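# Load three balls evenly into a covered pivoting tray

## Task

A tray balanced on one pivot sits beneath a transparent cover. Get exactly one ball into each of its three seats, and have them still there when the scene ends without any arm holding them. The balls may go in through the chutes in the cover's top, but release each one only once its bottom is at or below the chute's rim, since releasing higher is penalized. Keep the load balanced as you go, because an uneven tray tilts at once and spills the balls. Arm feet, in metres, with heading in degrees counter-clockwise from +x: arm1 at x=+0.53 y=+0.07 z=+0.79 facing -175; arm2 at x=-0.10 y=+0.52 z=+0.80 facing -87; arm3 at x=-0.07 y=-0.50 z=+0.81 facing +81.

## Robot and tools

Robots: three identical i2rt Big YAM arms named arm1, arm2 and arm3. Each has six revolute joints, a two-finger gripper and a wrist camera. With joints 1 and 6 at zero and the hand level and pointing ahead, the wrist camera rides on top of the hand and looks toward the fingertips. Reach is roughly 1.0 m from the joint1 axis. Joints move at different speeds, so the hand may sweep a wide arc between postures. Room cameras: cam_high and cam_low. Wrist cameras: arm1_cam_wrist, arm2_cam_wrist, arm3_cam_wrist.

Frame: one shared scene frame, origin on the floor, +z up, distances in metres. "hand" is the point halfway between the fingertips (URDF link pinch); its z axis runs along the fingers and the fingers open along its y axis. Foot positions and headings are given in the task; joint1 = 0 extends the arm along the foot's heading.

execute_actions(actions, cameras): actions is a list holding one action or nothing. An action is an object keyed by robot name ("arm1", "arm2", "arm3"); each robot gets its own object with a "joints" object. Inside, list any of joint1_rad..joint6_rad (radians) and gripper_m (metres); every value is an absolute target, not an offset. Unnamed joints or robots are not stopped and may keep pushing toward earlier targets. All named motions start at once and may finish at different times; an action lasts at most 15 s. Ranges (tolerance for counting as reached): joint1_rad -2.879 to 2.879 (±0.045), rotation about the foot, positive counter-clockwise seen from above. joint2_rad 0 to 3.141 (±0.14), shoulder; 0 has the upper arm lying back roughly level, increasing raises it then brings it forward. joint3_rad 0 to 3.019 (±0.09), elbow; 0 is fully folded, increasing opens it. joint4_rad -1.692 to 1.57 (±0.055), hand pitch, positive tilts fingers up. joint5_rad -1.57 to 1.57 (±0.03), sideways hand swing, positive toward the arm's right. joint6_rad -2.094 to 2.094 (±0.035), hand roll, positive clockwise viewed from behind. gripper_m 0 to 0.093 (±0.003), fingertip gap; grip force roughly 50-62 N per pad, sometimes less. Example: {"arm1": {"joints": {"gripper_m": 0.05}}, "arm2": {"joints": {"joint1_rad": 0.3}}, "arm3": {"joints": {"joint1_rad": 0.3}}}. cameras picks which images return (names above, or "all"; omitted or null means all; [] none). Any unknown key, name or out-of-range number rejects the entire call and nothing moves. An empty actions list just reports state and images.

wait(seconds): 0 to 10 s, no new command; returns state and images like an empty action.
zoom_image(camera, region): enlarges [x0, y0, x1, y1] pixels (origin top-left, at most 504x504) of that camera's most recent full image.
read_manual(section): licence texts only; moves nothing.
finished_scene(scene): closes the given scene (1 or 2) after the last command has been held; irreversible; reports success. The balls must sit in the seats on their own by then.

Result lines: joint_positions gives current joint values. joint_status tells how each commanded motion of the last accepted action ended: reached, "off_target" (stopped short and may still push), "contact_stop" or "time_out" (target dropped, joint holds where it stopped; after time_out a joint may keep a target up to 0.375, 0.375, 0.113, 0.225, 0.075, 0.3 rad from where it stands, joints 1-6, and drive on toward it), "not_followed" (a self/inter-arm collision check refused that arm's joint targets; the gripper part still runs, and refused targets may be retried later). "joint command not followed" with a "cause:" line flags such a refusal. on_its_own lists what the joints do that this call did not command; "held at" is the held target, not the position. To relieve a pushing joint, command its reported position. Tiny target changes may not move a joint. Joint torques are raw drive outputs in joint order, noisy and offset, nonzero even in free air. "pictures" names the images in order; camera lines appear when calibration differs.

Cameras: calibration (K, distortion D, T_world_to_cam, pos_world) is given per camera in OpenCV convention; room cameras may be off by a couple of degrees and up to about 9 mm, and wrist camera poses inherit joint reading errors.

Things to avoid: an arm keeps pushing on contact and can push hard, so approach the cover and chutes gently. Two robots pressing hard against each other ends the run; hard hits can too, and the clearance check may react late and ignores fingers, gripper housings and cameras. No state line reports arm-to-arm contact. Do not knock anything out of the work area. Avoid dropping balls from height, slipping, slamming and strong pushes. Release each ball low in its chute, and fill seats so the tray stays balanced (one unbalanced ball tips it). Loose objects may occasionally get a small shove by themselves. Holding loads or pushing heats motors: a MOTOR HOT line appears from 85 °C, and at 100 °C that arm goes limp and drops (OVER-TEMPERATURE FAULT, joints show "limit_stop_at_motor_heat"; resend targets). Robots hold the last command while you think; later calls in a reply are skipped after a reported stop. Shorter total motion is better.

Each tool is called after "Call:" by a JSON object that holds its "op" and its "data", one argument or row to a line.

## Session

Call:
{"op": "execute_actions", "data": {
  "actions": []
}}

Scene clock: 0.00 s.
Joint torques (N m, as the arm reports them, + toward a larger angle): no reading
Motor temperatures (°C, as the motors report them): arm1=[26 23 27 25 25 24] | arm2=[25 26 23 25 24 24] | arm3=[23 27 27 23 26 26]
arm1.joint_positions: joint1_rad=+0.584 joint2_rad=+0.509 joint3_rad=+1.568 joint4_rad=-1.207 joint5_rad=-0.170 joint6_rad=-0.725 gripper_m=+0.094
arm1.joint_status: not commanded
arm1.hand: x=+0.4200 y=-0.0516 z=+1.4576 quat_wxyz=(-0.050, -0.544, -0.528, +0.650) (m; scene frame)
arm2.joint_positions: joint1_rad=+0.501 joint2_rad=+0.607 joint3_rad=+1.363 joint4_rad=-1.461 joint5_rad=+0.270 joint6_rad=+0.597 gripper_m=+0.095
arm2.joint_status: not commanded
arm2.hand: x=-0.0314 y=+0.3186 z=+1.3146 quat_wxyz=(-0.385, -0.685, -0.582, +0.209) (m; scene frame)
arm3.joint_positions: joint1_rad=+0.539 joint2_rad=+0.368 joint3_rad=+1.445 joint4_rad=-1.192 joint5_rad=+0.301 joint6_rad=+0.385 gripper_m=+0.095
arm3.joint_status: not commanded
arm3.hand: x=-0.0696 y=-0.3776 z=+1.4486 quat_wxyz=(-0.366, +0.453, -0.591, -0.558) (m; scene frame)
pictures: arm1_cam_wrist, arm2_cam_wrist, arm3_cam_wrist, cam_high, cam_low
Images, in order (width x height): arm1_cam_wrist 672x504, arm2_cam_wrist 672x504, arm3_cam_wrist 672x504, cam_high 672x504, cam_low 672x504.

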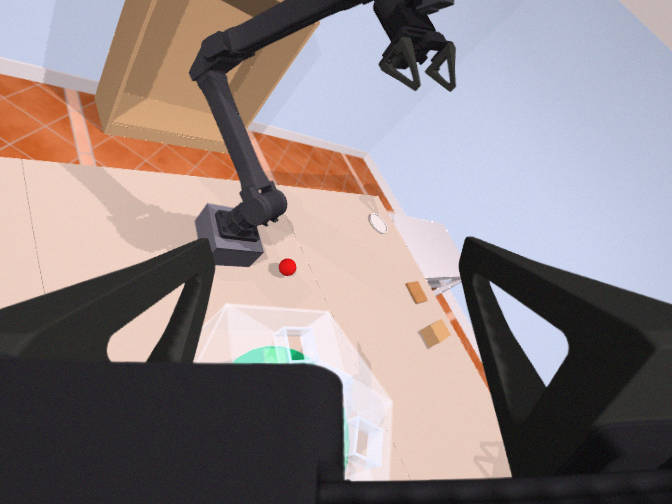

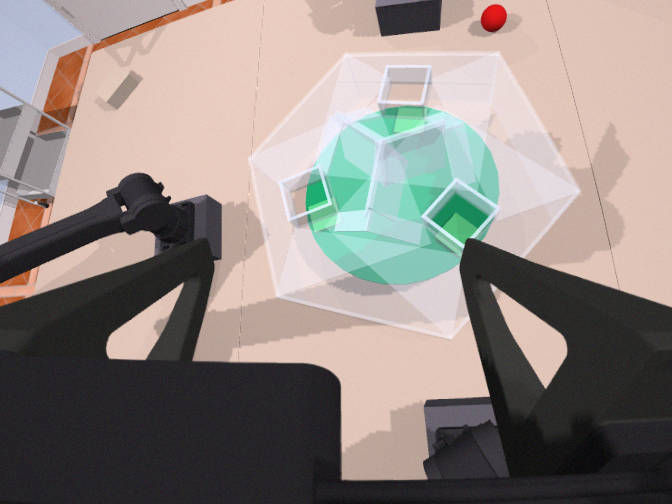

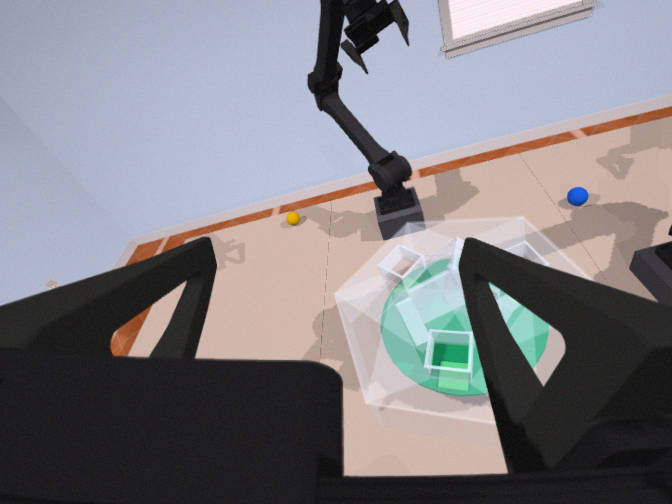

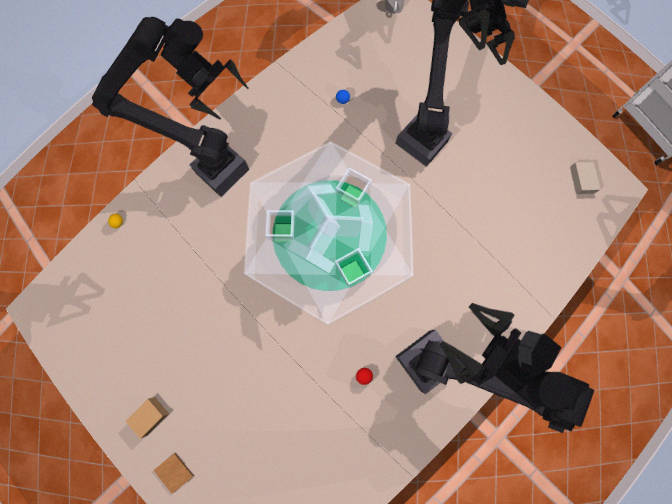

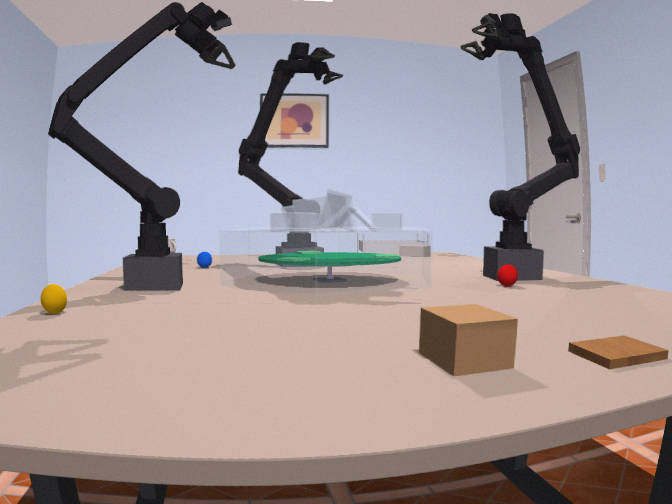

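Call:
{"op": "execute_actions", "data": {
  "actions": [
    {"arm1":{"joints":{"joint1_rad":-1.381,"joint5_rad":0,"joint6_rad":0}},"arm2":{"joints":{"joint1_rad":-1.934,"joint5_rad":0,"joint6_rad":0}},"arm3":{"joints":{"joint1_rad":1.185,"joint5_rad":0,"joint6_rad":0}}}
  ],
  "cameras": []
}}

Call:
{"op": "execute_actions", "data": {
  "actions": [
    {"arm1":{"joints":{"joint2_rad":1.435,"joint3_rad":0.892,"joint4_rad":-1.028}},"arm2":{"joints":{"joint2_rad":1.731,"joint3_rad":1.222,"joint4_rad":-1.062}},"arm3":{"joints":{"joint2_rad":1.024,"joint3_rad":0.498,"joint4_rad":-1.045}}}
  ]
}}

Scene clock: 41.00 s.
Joint torques (N m, as the arm reports them, + toward a larger angle): arm1=[0.19 7.15 7.3  2.47 0.23 0.22] | arm2=[-0.93  1.69 11.04  1.9   0.03 -0.15] | arm3=[-0.41  6.04  7.95  1.9  -0.09 -0.16]
Motor temperatures (°C, as the motors report them): arm1=[26 24 29 25 25 24] | arm2=[25 26 26 25 24 24] | arm3=[23 27 29 23 26 26]
arm1.joint_positions: joint1_rad=-1.372 joint2_rad=+0.509 joint3_rad=+1.568 joint4_rad=-1.207 joint5_rad=-0.003 joint6_rad=-0.011 gripper_m=+0.094
arm1.joint_status: all done
arm1.hand: x=+0.4767 y=+0.2135 z=+1.4575 quat_wxyz=(+0.394, -0.612, +0.447, +0.519) (m; scene frame)
arm2.joint_positions: joint1_rad=-1.929 joint2_rad=+0.607 joint3_rad=+1.363 joint4_rad=-1.461 joint5_rad=+0.001 joint6_rad=+0.013 gripper_m=+0.095
arm2.joint_status: all done
arm2.hand: x=-0.3084 y=+0.5855 z=+1.3083 quat_wxyz=(+0.056, -0.896, +0.145, +0.416) (m; scene frame)
arm3.joint_positions: joint1_rad=+1.180 joint2_rad=+0.368 joint3_rad=+1.445 joint4_rad=-1.192 joint5_rad=+0.003 joint6_rad=+0.016 gripper_m=+0.095
arm3.joint_status: all done
arm3.hand: x=-0.1768 y=-0.4366 z=+1.4461 quat_wxyz=(-0.180, +0.721, -0.208, -0.636) (m; scene frame)
pictures: none
No camera images: the call's "cameras" was empty. Leave "cameras" out to get every camera's image.

Scene clock: 42.67 s.
Joint torques (N m, as the arm reports them, + toward a larger angle): arm1=[ 0.03 -7.47  9.51  0.34  0.23  0.22] | arm2=[ -0.82 -15.14  10.02   0.51   0.03  -0.15] | arm3=[-0.75 -3.72  7.6  -0.46 -0.07 -0.15]
Motor temperatures (°C, as the motors report them): arm1=[26 24 29 25 25 24] | arm2=[25 26 26 25 24 24] | arm3=[23 27 29 23 26 26]
arm1.joint_positions: joint1_rad=-1.372 joint2_rad=+1.414 joint3_rad=+0.867 joint4_rad=-1.026 joint5_rad=-0.003 joint6_rad=-0.011 gripper_m=+0.094
arm1.joint_status: all done
arm1.hand: x=+0.4240 y=+0.4058 z=+0.8564 quat_wxyz=(+0.000, -0.805, +0.593, -0.003) (m; scene frame)
arm2.joint_positions: joint1_rad=-1.929 joint2_rad=+1.738 joint3_rad=+1.208 joint4_rad=-1.071 joint5_rad=+0.001 joint6_rad=+0.013 gripper_m=+0.095
arm2.joint_status: all done
arm2.hand: x=-0.5566 y=+0.6576 z=+0.8565 quat_wxyz=(-0.007, -0.988, +0.157, -0.015) (m; scene frame)
arm3.joint_positions: joint1_rad=+1.180 joint2_rad=+1.030 joint3_rad=+0.503 joint4_rad=-1.040 joint5_rad=+0.003 joint6_rad=+0.016 gripper_m=+0.095
arm3.joint_status: all done
arm3.hand: x=-0.2518 y=-0.3839 z=+0.8594 quat_wxyz=(-0.005, +0.960, -0.280, +0.005) (m; scene frame)
pictures: arm1_cam_wrist, arm2_cam_wrist, arm3_cam_wrist, cam_high, cam_low
camera_calibration (this result's frames):
arm1_cam_wrist: T_world_to_cam=[[0.95762, 0.28797, -0.00609432, -0.5152], [0.235287, -0.769872, 0.593242, -0.288018], [0.166144, -0.569535, -0.805001, 0.971057], [0, 0, 0, 1]] pos_world=[0.399797, 0.479676, 0.949427]
arm2_cam_wrist: T_world_to_cam=[[0.305488, 0.951609, -0.0334164, -0.42184], [0.759489, -0.222345, 0.611342, 0.0516318], [0.574328, -0.212137, -0.790661, 1.25589], [0, 0, 0, 1]] pos_world=[-0.631638, 0.679327, 0.947319]
arm3_cam_wrist: T_world_to_cam=[[0.52885, 0.848693, 0.00617864, 0.460838], [0.68184, -0.429191, 0.592359, -0.4971], [0.505383, -0.309056, -0.805651, 0.822301], [0, 0, 0, 1]] pos_world=[-0.320348, -0.350323, 0.954102]
Images, in order (width x height): arm1_cam_wrist 672x504, arm2_cam_wrist 672x504, arm3_cam_wrist 672x504, cam_high 672x504, cam_low 672x504.

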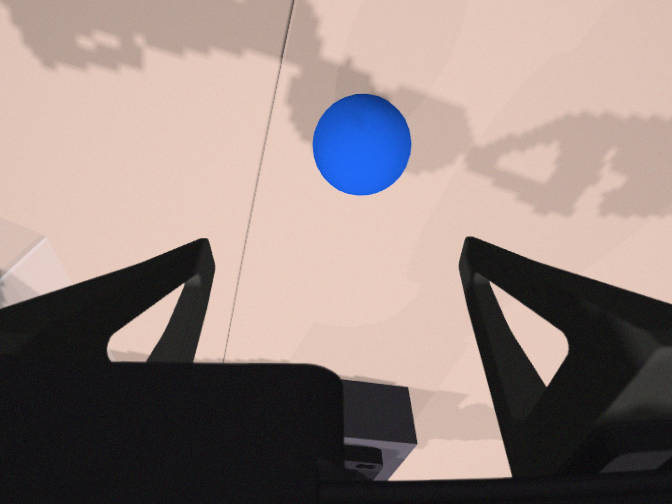

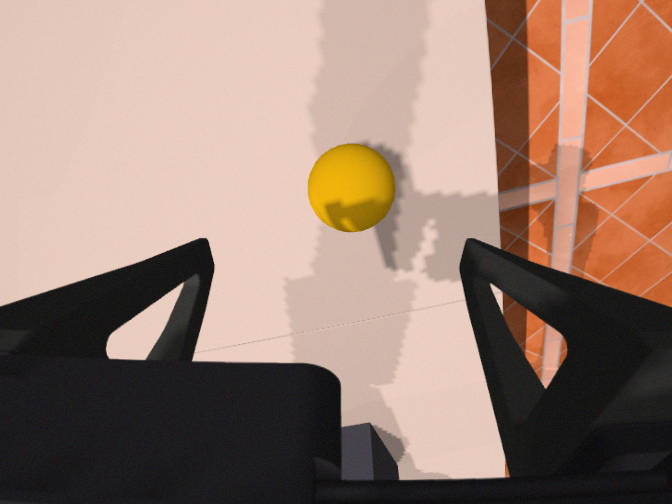

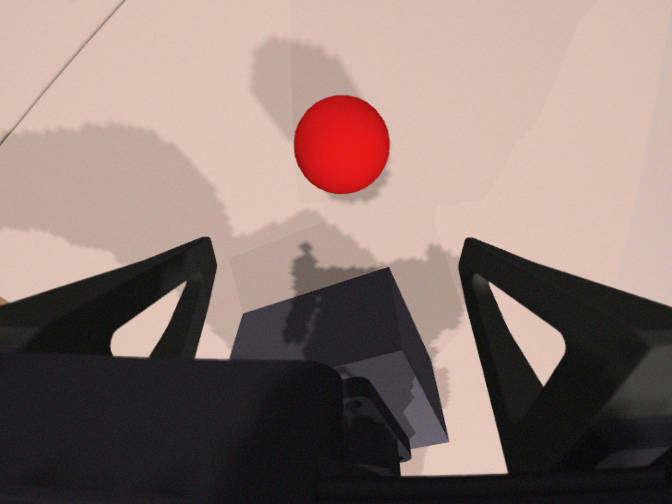

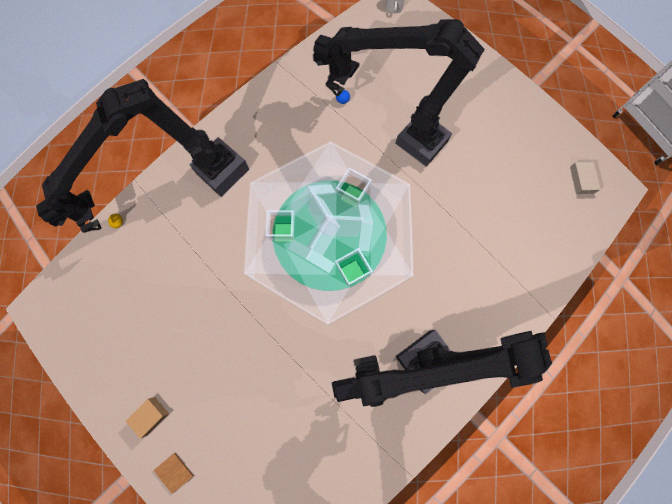

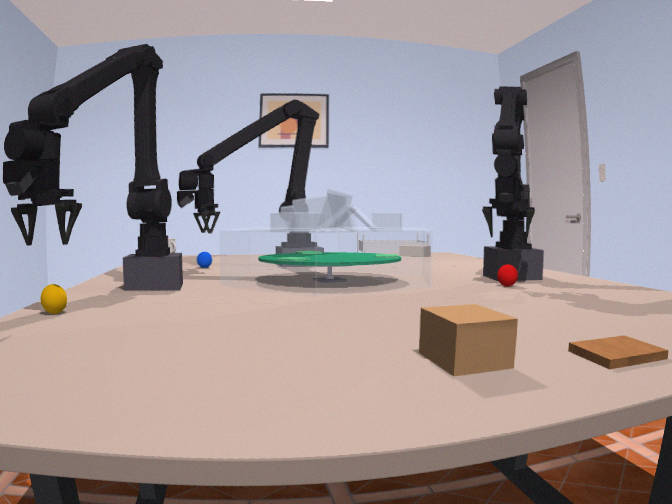

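Call:
{"op": "execute_actions", "data": {
  "actions": [
    {"arm1":{"joints":{"joint1_rad":-1.424,"joint2_rad":1.644,"joint3_rad":0.775,"joint4_rad":-0.687}},"arm2":{"joints":{"joint1_rad":-1.956,"joint2_rad":1.842,"joint3_rad":1.034,"joint4_rad":-0.751}},"arm3":{"joints":{"joint1_rad":1.155,"joint2_rad":1.399,"joint3_rad":0.37,"joint4_rad":-0.542}}}
  ]
}}

Scene clock: 52.03 s.
Joint torques (N m, as the arm reports them, + toward a larger angle): arm1=[  0.34 -11.43   6.47   1.06   0.23   0.22] | arm2=[ -0.58 -15.96   8.8    0.58   0.03  -0.15] | arm3=[-1.74 -5.04  4.59  0.46 -0.12 -0.17]
Motor temperatures (°C, as the motors report them): arm1=[26 24 30 25 25 24] | arm2=[25 27 26 25 24 24] | arm3=[23 27 29 23 26 26]
arm1.joint_positions: joint1_rad=-1.420 joint2_rad=+1.651 joint3_rad=+0.763 joint4_rad=-0.700 joint5_rad=-0.003 joint6_rad=-0.010 gripper_m=+0.094
arm1.joint_status: all done
arm1.hand: x=+0.4407 y=+0.4112 z=+0.7464 quat_wxyz=(-0.004, -0.790, +0.612, -0.009) (m; scene frame)
arm2.joint_positions: joint1_rad=-1.953 joint2_rad=+1.862 joint3_rad=+1.011 joint4_rad=-0.763 joint5_rad=+0.001 joint6_rad=+0.013 gripper_m=+0.095
arm2.joint_status: all done
arm2.hand: x=-0.5184 y=+0.6555 z=+0.7439 quat_wxyz=(-0.008, -0.985, +0.168, -0.021) (m; scene frame)
arm3.joint_positions: joint1_rad=+1.162 joint2_rad=+1.399 joint3_rad=+0.371 joint4_rad=-0.559 joint5_rad=+0.002 joint6_rad=+0.016 gripper_m=+0.095
arm3.joint_status: all done
arm3.hand: x=-0.2492 y=-0.3799 z=+0.7494 quat_wxyz=(-0.002, +0.957, -0.289, +0.015) (m; scene frame)
pictures: arm1_cam_wrist, arm2_cam_wrist, arm3_cam_wrist, cam_high, cam_low
camera_calibration (this result's frames):
arm1_cam_wrist: T_world_to_cam=[[0.970306, 0.241805, -0.00600413, -0.520183], [0.196024, -0.771573, 0.605186, -0.213395], [0.141704, -0.588392, -0.796062, 0.894687], [0, 0, 0, 1]] pos_world=[0.419787, 0.487559, 0.838246]
arm2_cam_wrist: T_world_to_cam=[[0.328528, 0.943908, -0.0332751, -0.418337], [0.746898, -0.238072, 0.620858, 0.0877205], [0.578111, -0.228823, -0.783216, 1.15185], [0, 0, 0, 1]] pos_world=[-0.593979, 0.679324, 0.833764]
arm3_cam_wrist: T_world_to_cam=[[0.54372, 0.839245, 0.00608224, 0.456938], [0.664242, -0.434748, 0.608093, -0.450301], [0.512983, -0.326592, -0.793843, 0.720006], [0, 0, 0, 1]] pos_world=[-0.318688, -0.344102, 0.842617]
Images, in order (width x height): arm1_cam_wrist 672x504, arm2_cam_wrist 672x504, arm3_cam_wrist 672x504, cam_high 672x504, cam_low 672x504.

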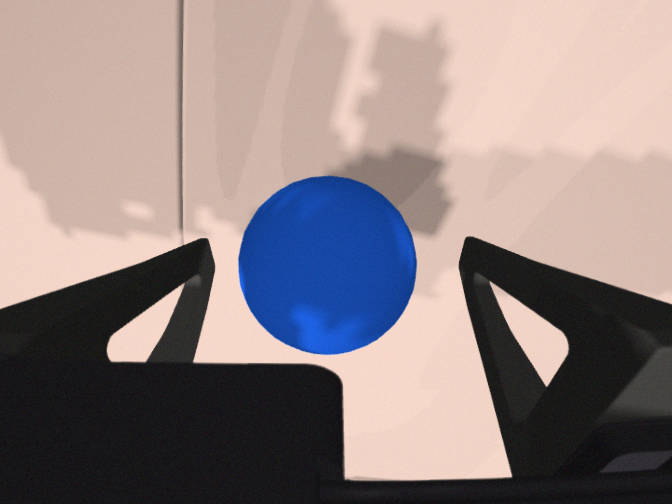

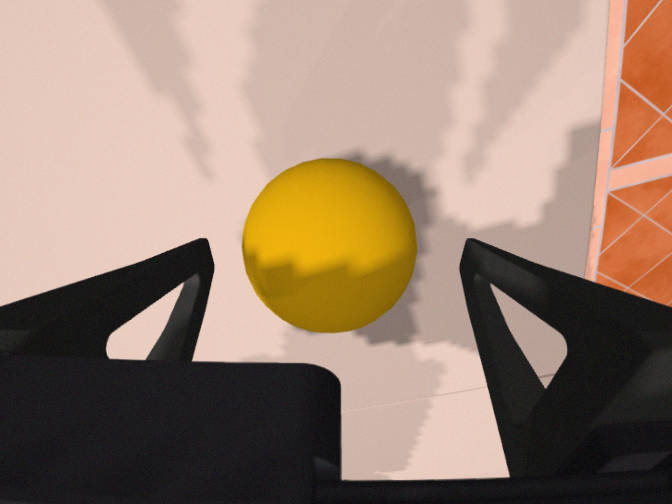

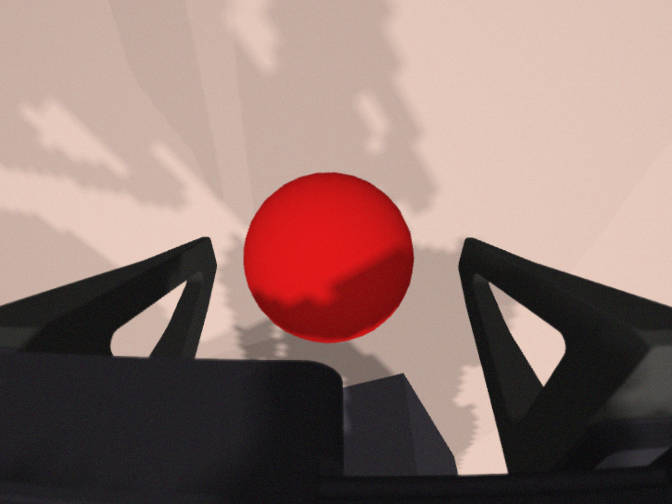

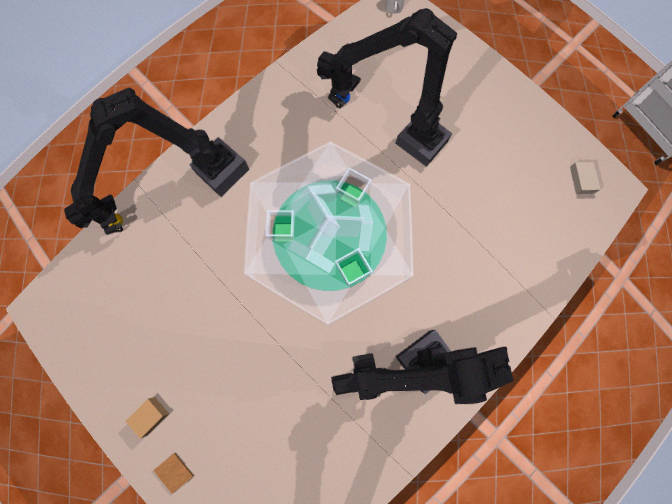

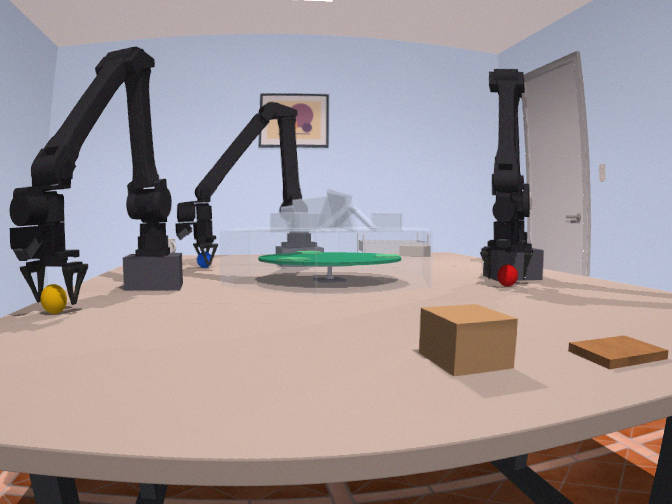

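Call:
{"op": "execute_actions", "data": {
  "actions": [
    {"arm1":{"joints":{"gripper_m":0.04}},"arm2":{"joints":{"gripper_m":0.04,"joint4_rad":-0.72}},"arm3":{"joints":{"gripper_m":0.04}}}
  ],
  "cameras": []
}}

Call:
{"op": "execute_actions", "data": {
  "actions": [
    {"arm1":{"joints":{"joint2_rad":1.339,"joint3_rad":1.208,"joint4_rad":-1.42}},"arm2":{"joints":{"joint2_rad":1.31,"joint3_rad":1.162,"joint4_rad":-1.394}},"arm3":{"joints":{"joint2_rad":1.374,"joint3_rad":1.188,"joint4_rad":-1.365}}}
  ],
  "cameras": []
}}

Call:
{"op": "execute_actions", "data": {
  "actions": [
    {"arm1":{"joints":{"joint1_rad":-0.157}},"arm2":{"joints":{"joint1_rad":-0.103}},"arm3":{"joints":{"joint1_rad":0.106}}}
  ]
}}

Scene clock: 63.37 s.
Joint torques (N m, as the arm reports them, + toward a larger angle): arm1=[  0.35 -11.32   6.45   1.04   0.22   0.21] | arm2=[ -0.63 -15.88   8.87   0.67   0.04  -0.15] | arm3=[-1.8  -4.33  4.78  0.42  0.01 -0.07]
Motor temperatures (°C, as the motors report them): arm1=[26 24 30 25 25 24] | arm2=[25 27 26 25 24 24] | arm3=[23 27 29 23 26 26]
arm1.joint_positions: joint1_rad=-1.420 joint2_rad=+1.651 joint3_rad=+0.763 joint4_rad=-0.700 joint5_rad=-0.002 joint6_rad=-0.010 gripper_m=+0.055
arm1.joint_status: gripper_m off_target (ended at +0.055, target +0.040)
arm1.hand: x=+0.4408 y=+0.4113 z=+0.7464 quat_wxyz=(-0.004, -0.790, +0.613, -0.009) (m; scene frame)
arm2.joint_positions: joint1_rad=-1.953 joint2_rad=+1.862 joint3_rad=+1.011 joint4_rad=-0.732 joint5_rad=+0.001 joint6_rad=+0.013 gripper_m=+0.056
arm2.joint_status: gripper_m off_target (ended at +0.056, target +0.040); the others done
arm2.hand: x=-0.5256 y=+0.6579 z=+0.7437 quat_wxyz=(-0.006, -0.986, +0.168, -0.006) (m; scene frame)
arm3.joint_positions: joint1_rad=+1.162 joint2_rad=+1.399 joint3_rad=+0.371 joint4_rad=-0.558 joint5_rad=+0.001 joint6_rad=+0.015 gripper_m=+0.056
arm3.joint_status: gripper_m off_target (ended at +0.056, target +0.040)
arm3.hand: x=-0.2493 y=-0.3799 z=+0.7494 quat_wxyz=(-0.001, +0.957, -0.289, +0.014) (m; scene frame)
pictures: none
No camera images: the call's "cameras" was empty. Leave "cameras" out to get every camera's image.

Scene clock: 64.83 s.
Joint torques (N m, as the arm reports them, + toward a larger angle): arm1=[ 0.31 -8.45 10.08 -0.07  0.21  0.21] | arm2=[-0.67 -8.77 13.14 -0.3   0.05 -0.15] | arm3=[-1.6  -9.49 14.35 -0.84 -0.08 -0.09]
Motor temperatures (°C, as the motors report them): arm1=[26 24 30 25 25 24] | arm2=[25 27 26 25 24 24] | arm3=[23 27 29 23 26 26]
arm1.joint_positions: joint1_rad=-1.420 joint2_rad=+1.329 joint3_rad=+1.192 joint4_rad=-1.408 joint5_rad=-0.002 joint6_rad=-0.010 gripper_m=+0.055
arm1.joint_status: all done
arm1.hand: x=+0.4328 y=+0.4361 z=+1.0025 quat_wxyz=(+0.009, -0.790, +0.612, +0.008) (m; scene frame)
arm2.joint_positions: joint1_rad=-1.953 joint2_rad=+1.307 joint3_rad=+1.126 joint4_rad=-1.385 joint5_rad=+0.001 joint6_rad=+0.013 gripper_m=+0.056
arm2.joint_status: all done
arm2.hand: x=-0.4503 y=+0.6354 z=+1.0023 quat_wxyz=(-0.005, -0.986, +0.168, +0.003) (m; scene frame)
arm3.joint_positions: joint1_rad=+1.162 joint2_rad=+1.385 joint3_rad=+1.128 joint4_rad=-1.349 joint5_rad=+0.001 joint6_rad=+0.015 gripper_m=+0.056
arm3.joint_status: all done
arm3.hand: x=-0.3887 y=-0.2930 z=+0.9780 quat_wxyz=(+0.001, +0.957, -0.289, +0.024) (m; scene frame)
pictures: none
No camera images: the call's "cameras" was empty. Leave "cameras" out to get every camera's image.

Scene clock: 66.73 s.
Joint torques (N m, as the arm reports them, + toward a larger angle): arm1=[ 0.63 -9.02 10.09 -0.1   0.15  0.2 ] | arm2=[-0.91 -9.62 13.04 -0.29  0.07 -0.14] | arm3=[-1.46 -8.9  14.34 -1.06 -0.04 -0.12]
Motor temperatures (°C, as the motors report them): arm1=[26 24 30 25 25 24] | arm2=[25 27 26 25 24 24] | arm3=[23 27 30 23 26 26]
arm1.joint_positions: joint1_rad=-0.157 joint2_rad=+1.332 joint3_rad=+1.192 joint4_rad=-1.408 joint5_rad=+0.000 joint6_rad=-0.009 gripper_m=+0.055
arm1.joint_status: all done
arm1.hand: x=+0.1430 y=+0.0908 z=+0.9994 quat_wxyz=(+0.000, -1.000, +0.028, +0.008) (m; scene frame)
arm2.joint_positions: joint1_rad=-0.099 joint2_rad=+1.316 joint3_rad=+1.126 joint4_rad=-1.385 joint5_rad=+0.000 joint6_rad=+0.012 gripper_m=+0.056
arm2.joint_status: all done
arm2.hand: x=-0.1198 y=+0.1521 z=+1.0038 quat_wxyz=(-0.002, -0.726, -0.688, +0.003) (m; scene frame)
arm3.joint_positions: joint1_rad=+0.103 joint2_rad=+1.385 joint3_rad=+1.128 joint4_rad=-1.349 joint5_rad=+0.001 joint6_rad=+0.014 gripper_m=+0.056
arm3.joint_status: all done
arm3.hand: x=-0.0474 y=-0.1199 z=+0.9831 quat_wxyz=(+0.007, +0.681, -0.732, +0.017) (m; scene frame)
pictures: arm1_cam_wrist, arm2_cam_wrist, arm3_cam_wrist, cam_high, cam_low
camera_calibration (this result's frames):
arm1_cam_wrist: T_world_to_cam=[[0.0645578, 0.997853, -0.0109922, -0.0864116], [0.815615, -0.0464144, 0.57673, -0.681371], [0.574982, -0.0461978, -0.816861, 0.859378], [0, 0, 0, 1]] pos_world=[0.0671884, 0.094302, 1.09401]
arm2_cam_wrist: T_world_to_cam=[[-0.998574, 0.0486506, -0.0219875, -0.0997165], [0.0268967, 0.814186, 0.57998, -0.696524], [0.0461183, 0.578562, -0.814334, 0.854426], [0, 0, 0, 1]] pos_world=[-0.120245, 0.0776139, 1.09757]
arm3_cam_wrist: T_world_to_cam=[[0.998081, -0.0612342, 0.0092281, 0.0380108], [-0.0540502, -0.788694, 0.612405, -0.69415], [-0.030222, -0.611728, -0.79049, 0.823706], [0, 0, 0, 1]] pos_world=[-0.0505627, -0.0412603, 1.07588]
Images, in order (width x height): arm1_cam_wrist 672x504, arm2_cam_wrist 672x504, arm3_cam_wrist 672x504, cam_high 672x504, cam_low 672x504.

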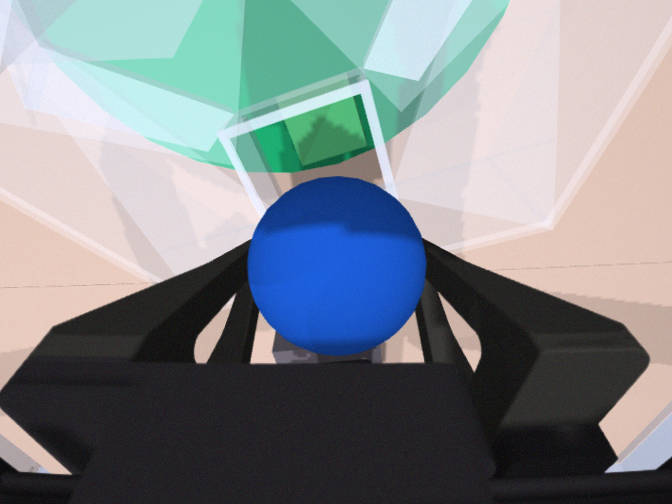

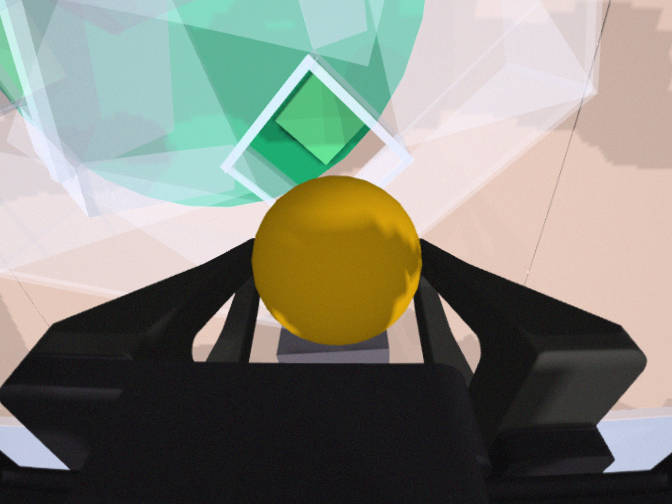

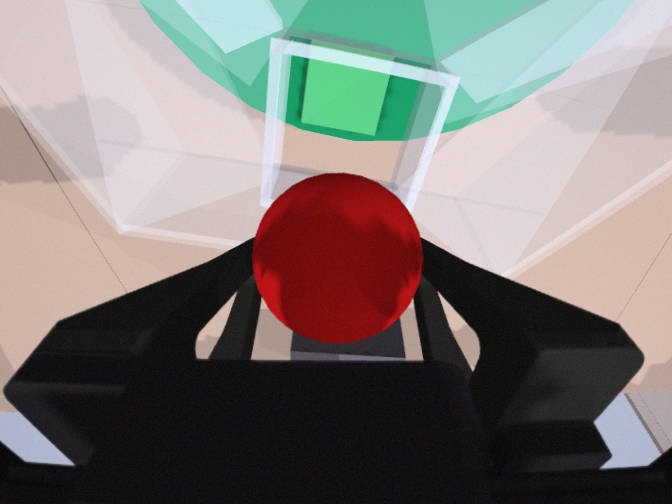

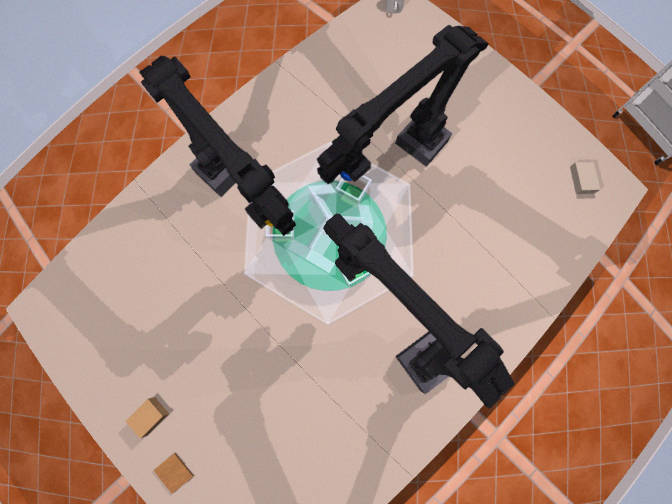

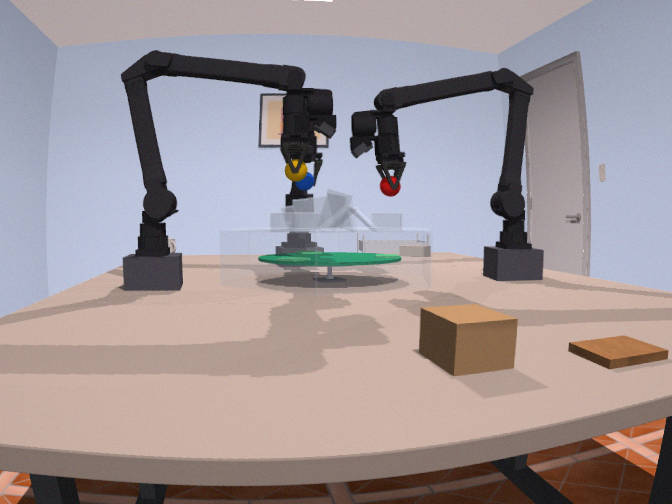

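Call:
{"op": "execute_actions", "data": {
  "actions": [
    {"arm1":{"joints":{"joint1_rad":-0.125,"joint2_rad":1.405,"joint3_rad":1.045,"joint4_rad":-1.176}},"arm2":{"joints":{"joint1_rad":-0.072,"joint2_rad":1.37,"joint3_rad":0.967,"joint4_rad":-1.124}},"arm3":{"joints":{"joint1_rad":0.075,"joint2_rad":1.45,"joint3_rad":1.05,"joint4_rad":-1.134}}}
  ]
}}

Scene clock: 84.97 s.
Joint torques (N m, as the arm reports them, + toward a larger angle): arm1=[  1.11 -10.88   9.87   1.43   0.19   0.19] | arm2=[ -0.3  -10.53  11.52   0.71   0.08  -0.14] | arm3=[ -1.47 -10.58   8.93   0.51   0.03  -0.21]
Motor temperatures (°C, as the motors report them): arm1=[26 24 31 25 25 24] | arm2=[25 27 27 25 24 24] | arm3=[23 28 34 23 26 26]
arm1.joint_positions: joint1_rad=-0.130 joint2_rad=+1.413 joint3_rad=+1.023 joint4_rad=-1.197 joint5_rad=-0.002 joint6_rad=-0.008 gripper_m=+0.055
arm1.joint_status: all done
arm1.hand: x=+0.1469 y=+0.0803 z=+0.9080 quat_wxyz=(-0.001, -1.000, +0.016, -0.012) (m; scene frame)
arm2.joint_positions: joint1_rad=-0.076 joint2_rad=+1.383 joint3_rad=+0.941 joint4_rad=-1.136 joint5_rad=+0.000 joint6_rad=+0.012 gripper_m=+0.056
arm2.joint_status: all done
arm2.hand: x=-0.1114 y=+0.1556 z=+0.9133 quat_wxyz=(-0.001, -0.718, -0.696, +0.002) (m; scene frame)
arm3.joint_positions: joint1_rad=+0.080 joint2_rad=+1.469 joint3_rad=+1.045 joint4_rad=-1.151 joint5_rad=+0.001 joint6_rad=+0.014 gripper_m=+0.056
arm3.joint_status: all done
arm3.hand: x=-0.0360 y=-0.1016 z=+0.9218 quat_wxyz=(-0.005, +0.672, -0.740, +0.006) (m; scene frame)
pictures: arm1_cam_wrist, arm2_cam_wrist, arm3_cam_wrist, cam_high, cam_low
camera_calibration (this result's frames):
arm1_cam_wrist: T_world_to_cam=[[0.039876, 0.999128, -0.0123433, -0.0724964], [0.793061, -0.0241322, 0.608664, -0.659821], [0.607836, -0.0340601, -0.793332, 0.754859], [0, 0, 0, 1]] pos_world=[0.0673389, 0.0822208, 0.999568]
arm2_cam_wrist: T_world_to_cam=[[-0.999439, 0.0254866, -0.0217157, -0.0902219], [0.00805798, 0.812568, 0.582811, -0.651484], [0.0324994, 0.582309, -0.812318, 0.774406], [0, 0, 0, 1]] pos_world=[-0.110089, 0.0807308, 1.0068]
arm3_cam_wrist: T_world_to_cam=[[0.996367, -0.0846777, 0.00905076, 0.0260989], [-0.0738428, -0.806124, 0.587121, -0.620714], [-0.04242, -0.585657, -0.809448, 0.806503], [0, 0, 0, 1]] pos_world=[-0.0376275, -0.0258287, 1.01702]
Images, in order (width x height): arm1_cam_wrist 672x504, arm2_cam_wrist 672x504, arm3_cam_wrist 672x504, cam_high 672x504, cam_low 672x504.

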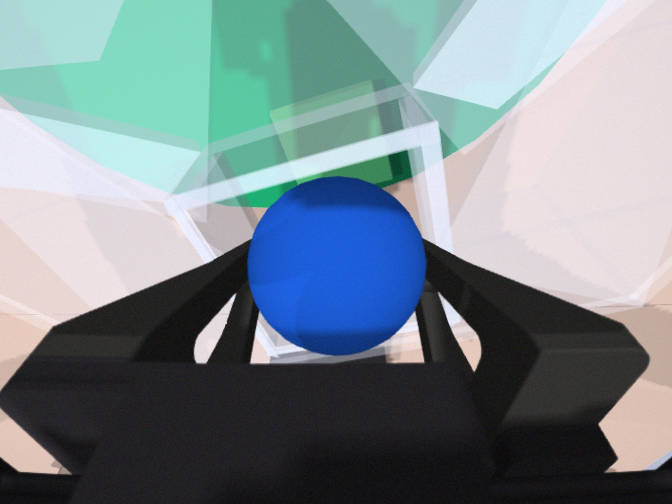

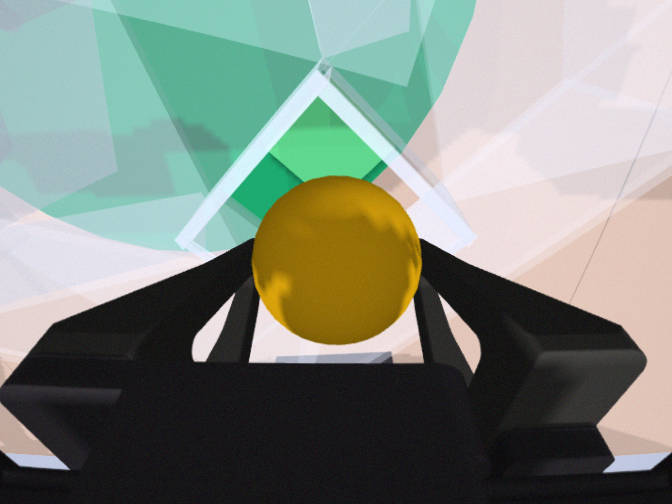

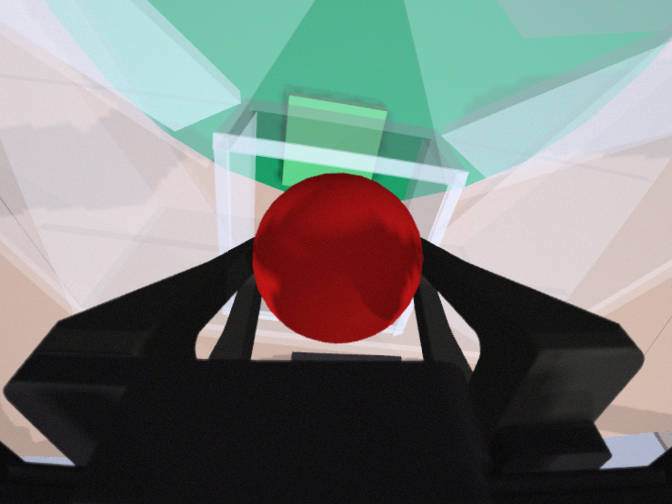

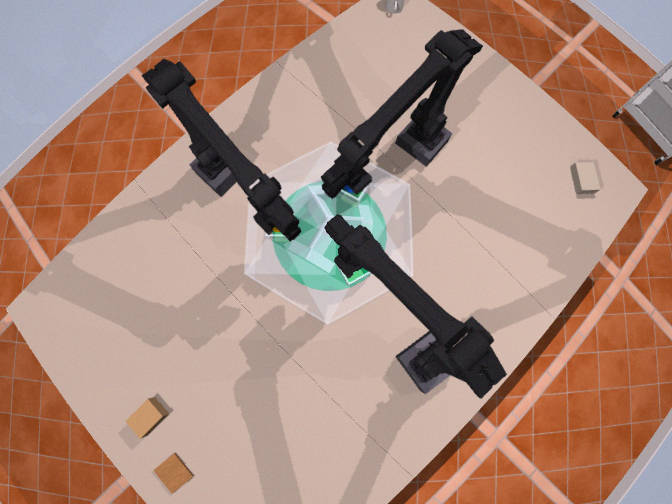

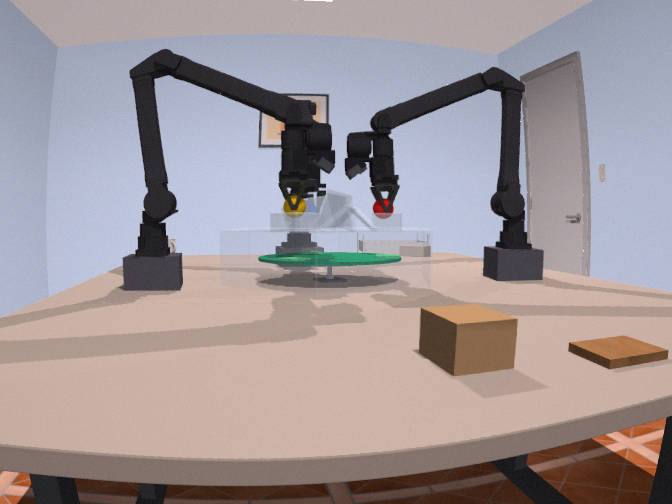

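Call:
{"op": "execute_actions", "data": {
  "actions": [
    {"arm2":{"joints":{"joint1_rad":-0.062,"joint2_rad":1.395,"joint4_rad":-1.105}},"arm3":{"joints":{"joint1_rad":0.092,"joint3_rad":1.03}}}
  ],
  "cameras": ["cam_low","arm2_cam_wrist","arm3_cam_wrist"]
}}

Call:
{"op": "zoom_image", "data": {
  "camera": "cam_low",
  "region": [250, 170, 430, 270]
}}

Scene clock: 93.03 s.
Joint torques (N m, as the arm reports them, + toward a larger angle): arm1=[  1.13 -10.88   9.89   1.42   0.19   0.18] | arm2=[-0.08 -9.06 11.51  0.77  0.07 -0.14] | arm3=[ -0.87 -11.12   8.07   0.24   0.01  -0.15]
Motor temperatures (°C, as the motors report them): arm1=[26 24 31 25 25 24] | arm2=[25 27 27 25 24 24] | arm3=[23 28 33 23 26 26]
arm1.joint_positions: joint1_rad=-0.130 joint2_rad=+1.413 joint3_rad=+1.023 joint4_rad=-1.197 joint5_rad=-0.002 joint6_rad=-0.008 gripper_m=+0.055
arm1.joint_status: not commanded
arm1.hand: x=+0.1469 y=+0.0803 z=+0.9080 quat_wxyz=(-0.001, -1.000, +0.016, -0.012) (m; scene frame)
arm2.joint_positions: joint1_rad=-0.069 joint2_rad=+1.391 joint3_rad=+0.941 joint4_rad=-1.118 joint5_rad=+0.000 joint6_rad=+0.012 gripper_m=+0.056
arm2.joint_status: all done
arm2.hand: x=-0.1090 y=+0.1513 z=+0.9107 quat_wxyz=(-0.004, -0.715, -0.699, +0.006) (m; scene frame)
arm3.joint_positions: joint1_rad=+0.083 joint2_rad=+1.469 joint3_rad=+1.034 joint4_rad=-1.150 joint5_rad=+0.001 joint6_rad=+0.014 gripper_m=+0.056
arm3.joint_status: all done
arm3.hand: x=-0.0376 y=-0.1055 z=+0.9181 quat_wxyz=(-0.001, +0.674, -0.739, +0.009) (m; scene frame)
pictures: arm2_cam_wrist, arm3_cam_wrist, cam_low
camera_calibration (this result's frames):
arm2_cam_wrist: T_world_to_cam=[[-0.999595, 0.0183795, -0.0217122, -0.0866882], [0.00257368, 0.818555, 0.574423, -0.640388], [0.0283302, 0.574134, -0.818271, 0.780928], [0, 0, 0, 1]] pos_world=[-0.107129, 0.0774289, 1.00498]
arm3_cam_wrist: T_world_to_cam=[[0.996648, -0.0813005, 0.00909226, 0.0277505], [-0.0707443, -0.800717, 0.594851, -0.628215], [-0.0410814, -0.593501, -0.803784, 0.795156], [0, 0, 0, 1]] pos_world=[-0.0394341, -0.0288404, 1.01258]
Images, in order (width x height): arm2_cam_wrist 672x504, arm3_cam_wrist 672x504, cam_low 672x504.

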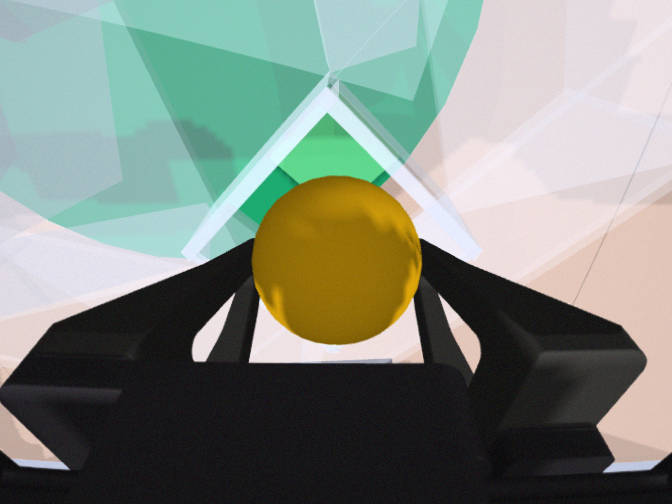

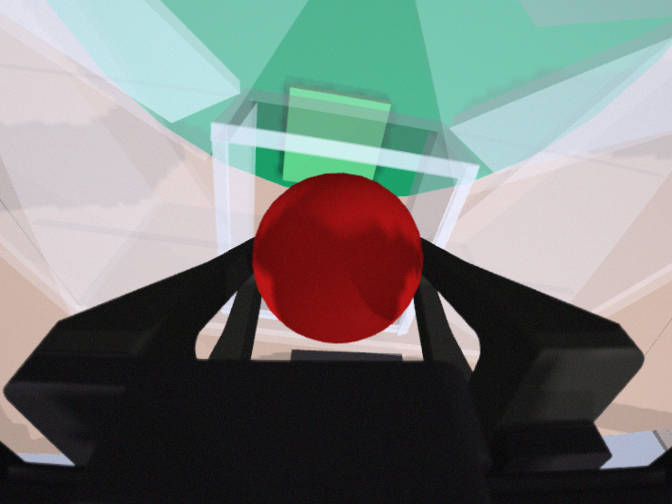

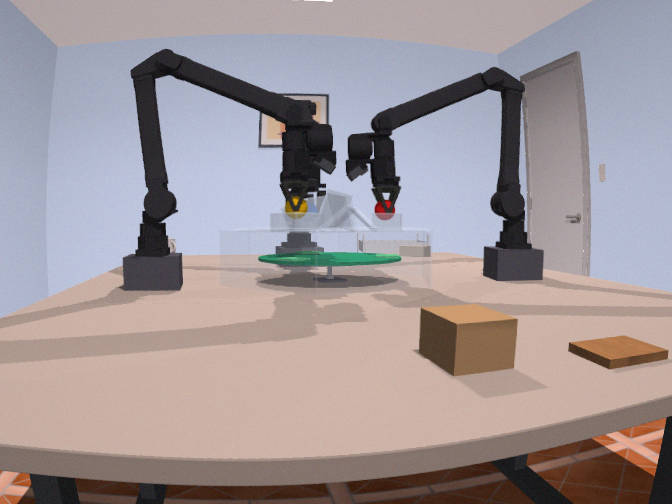

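Region (250, 170, 430, 270) of cam_low's 672x504 image, scaled by 2.800, with more detail than that image has.

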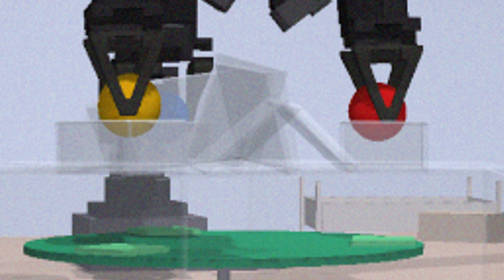

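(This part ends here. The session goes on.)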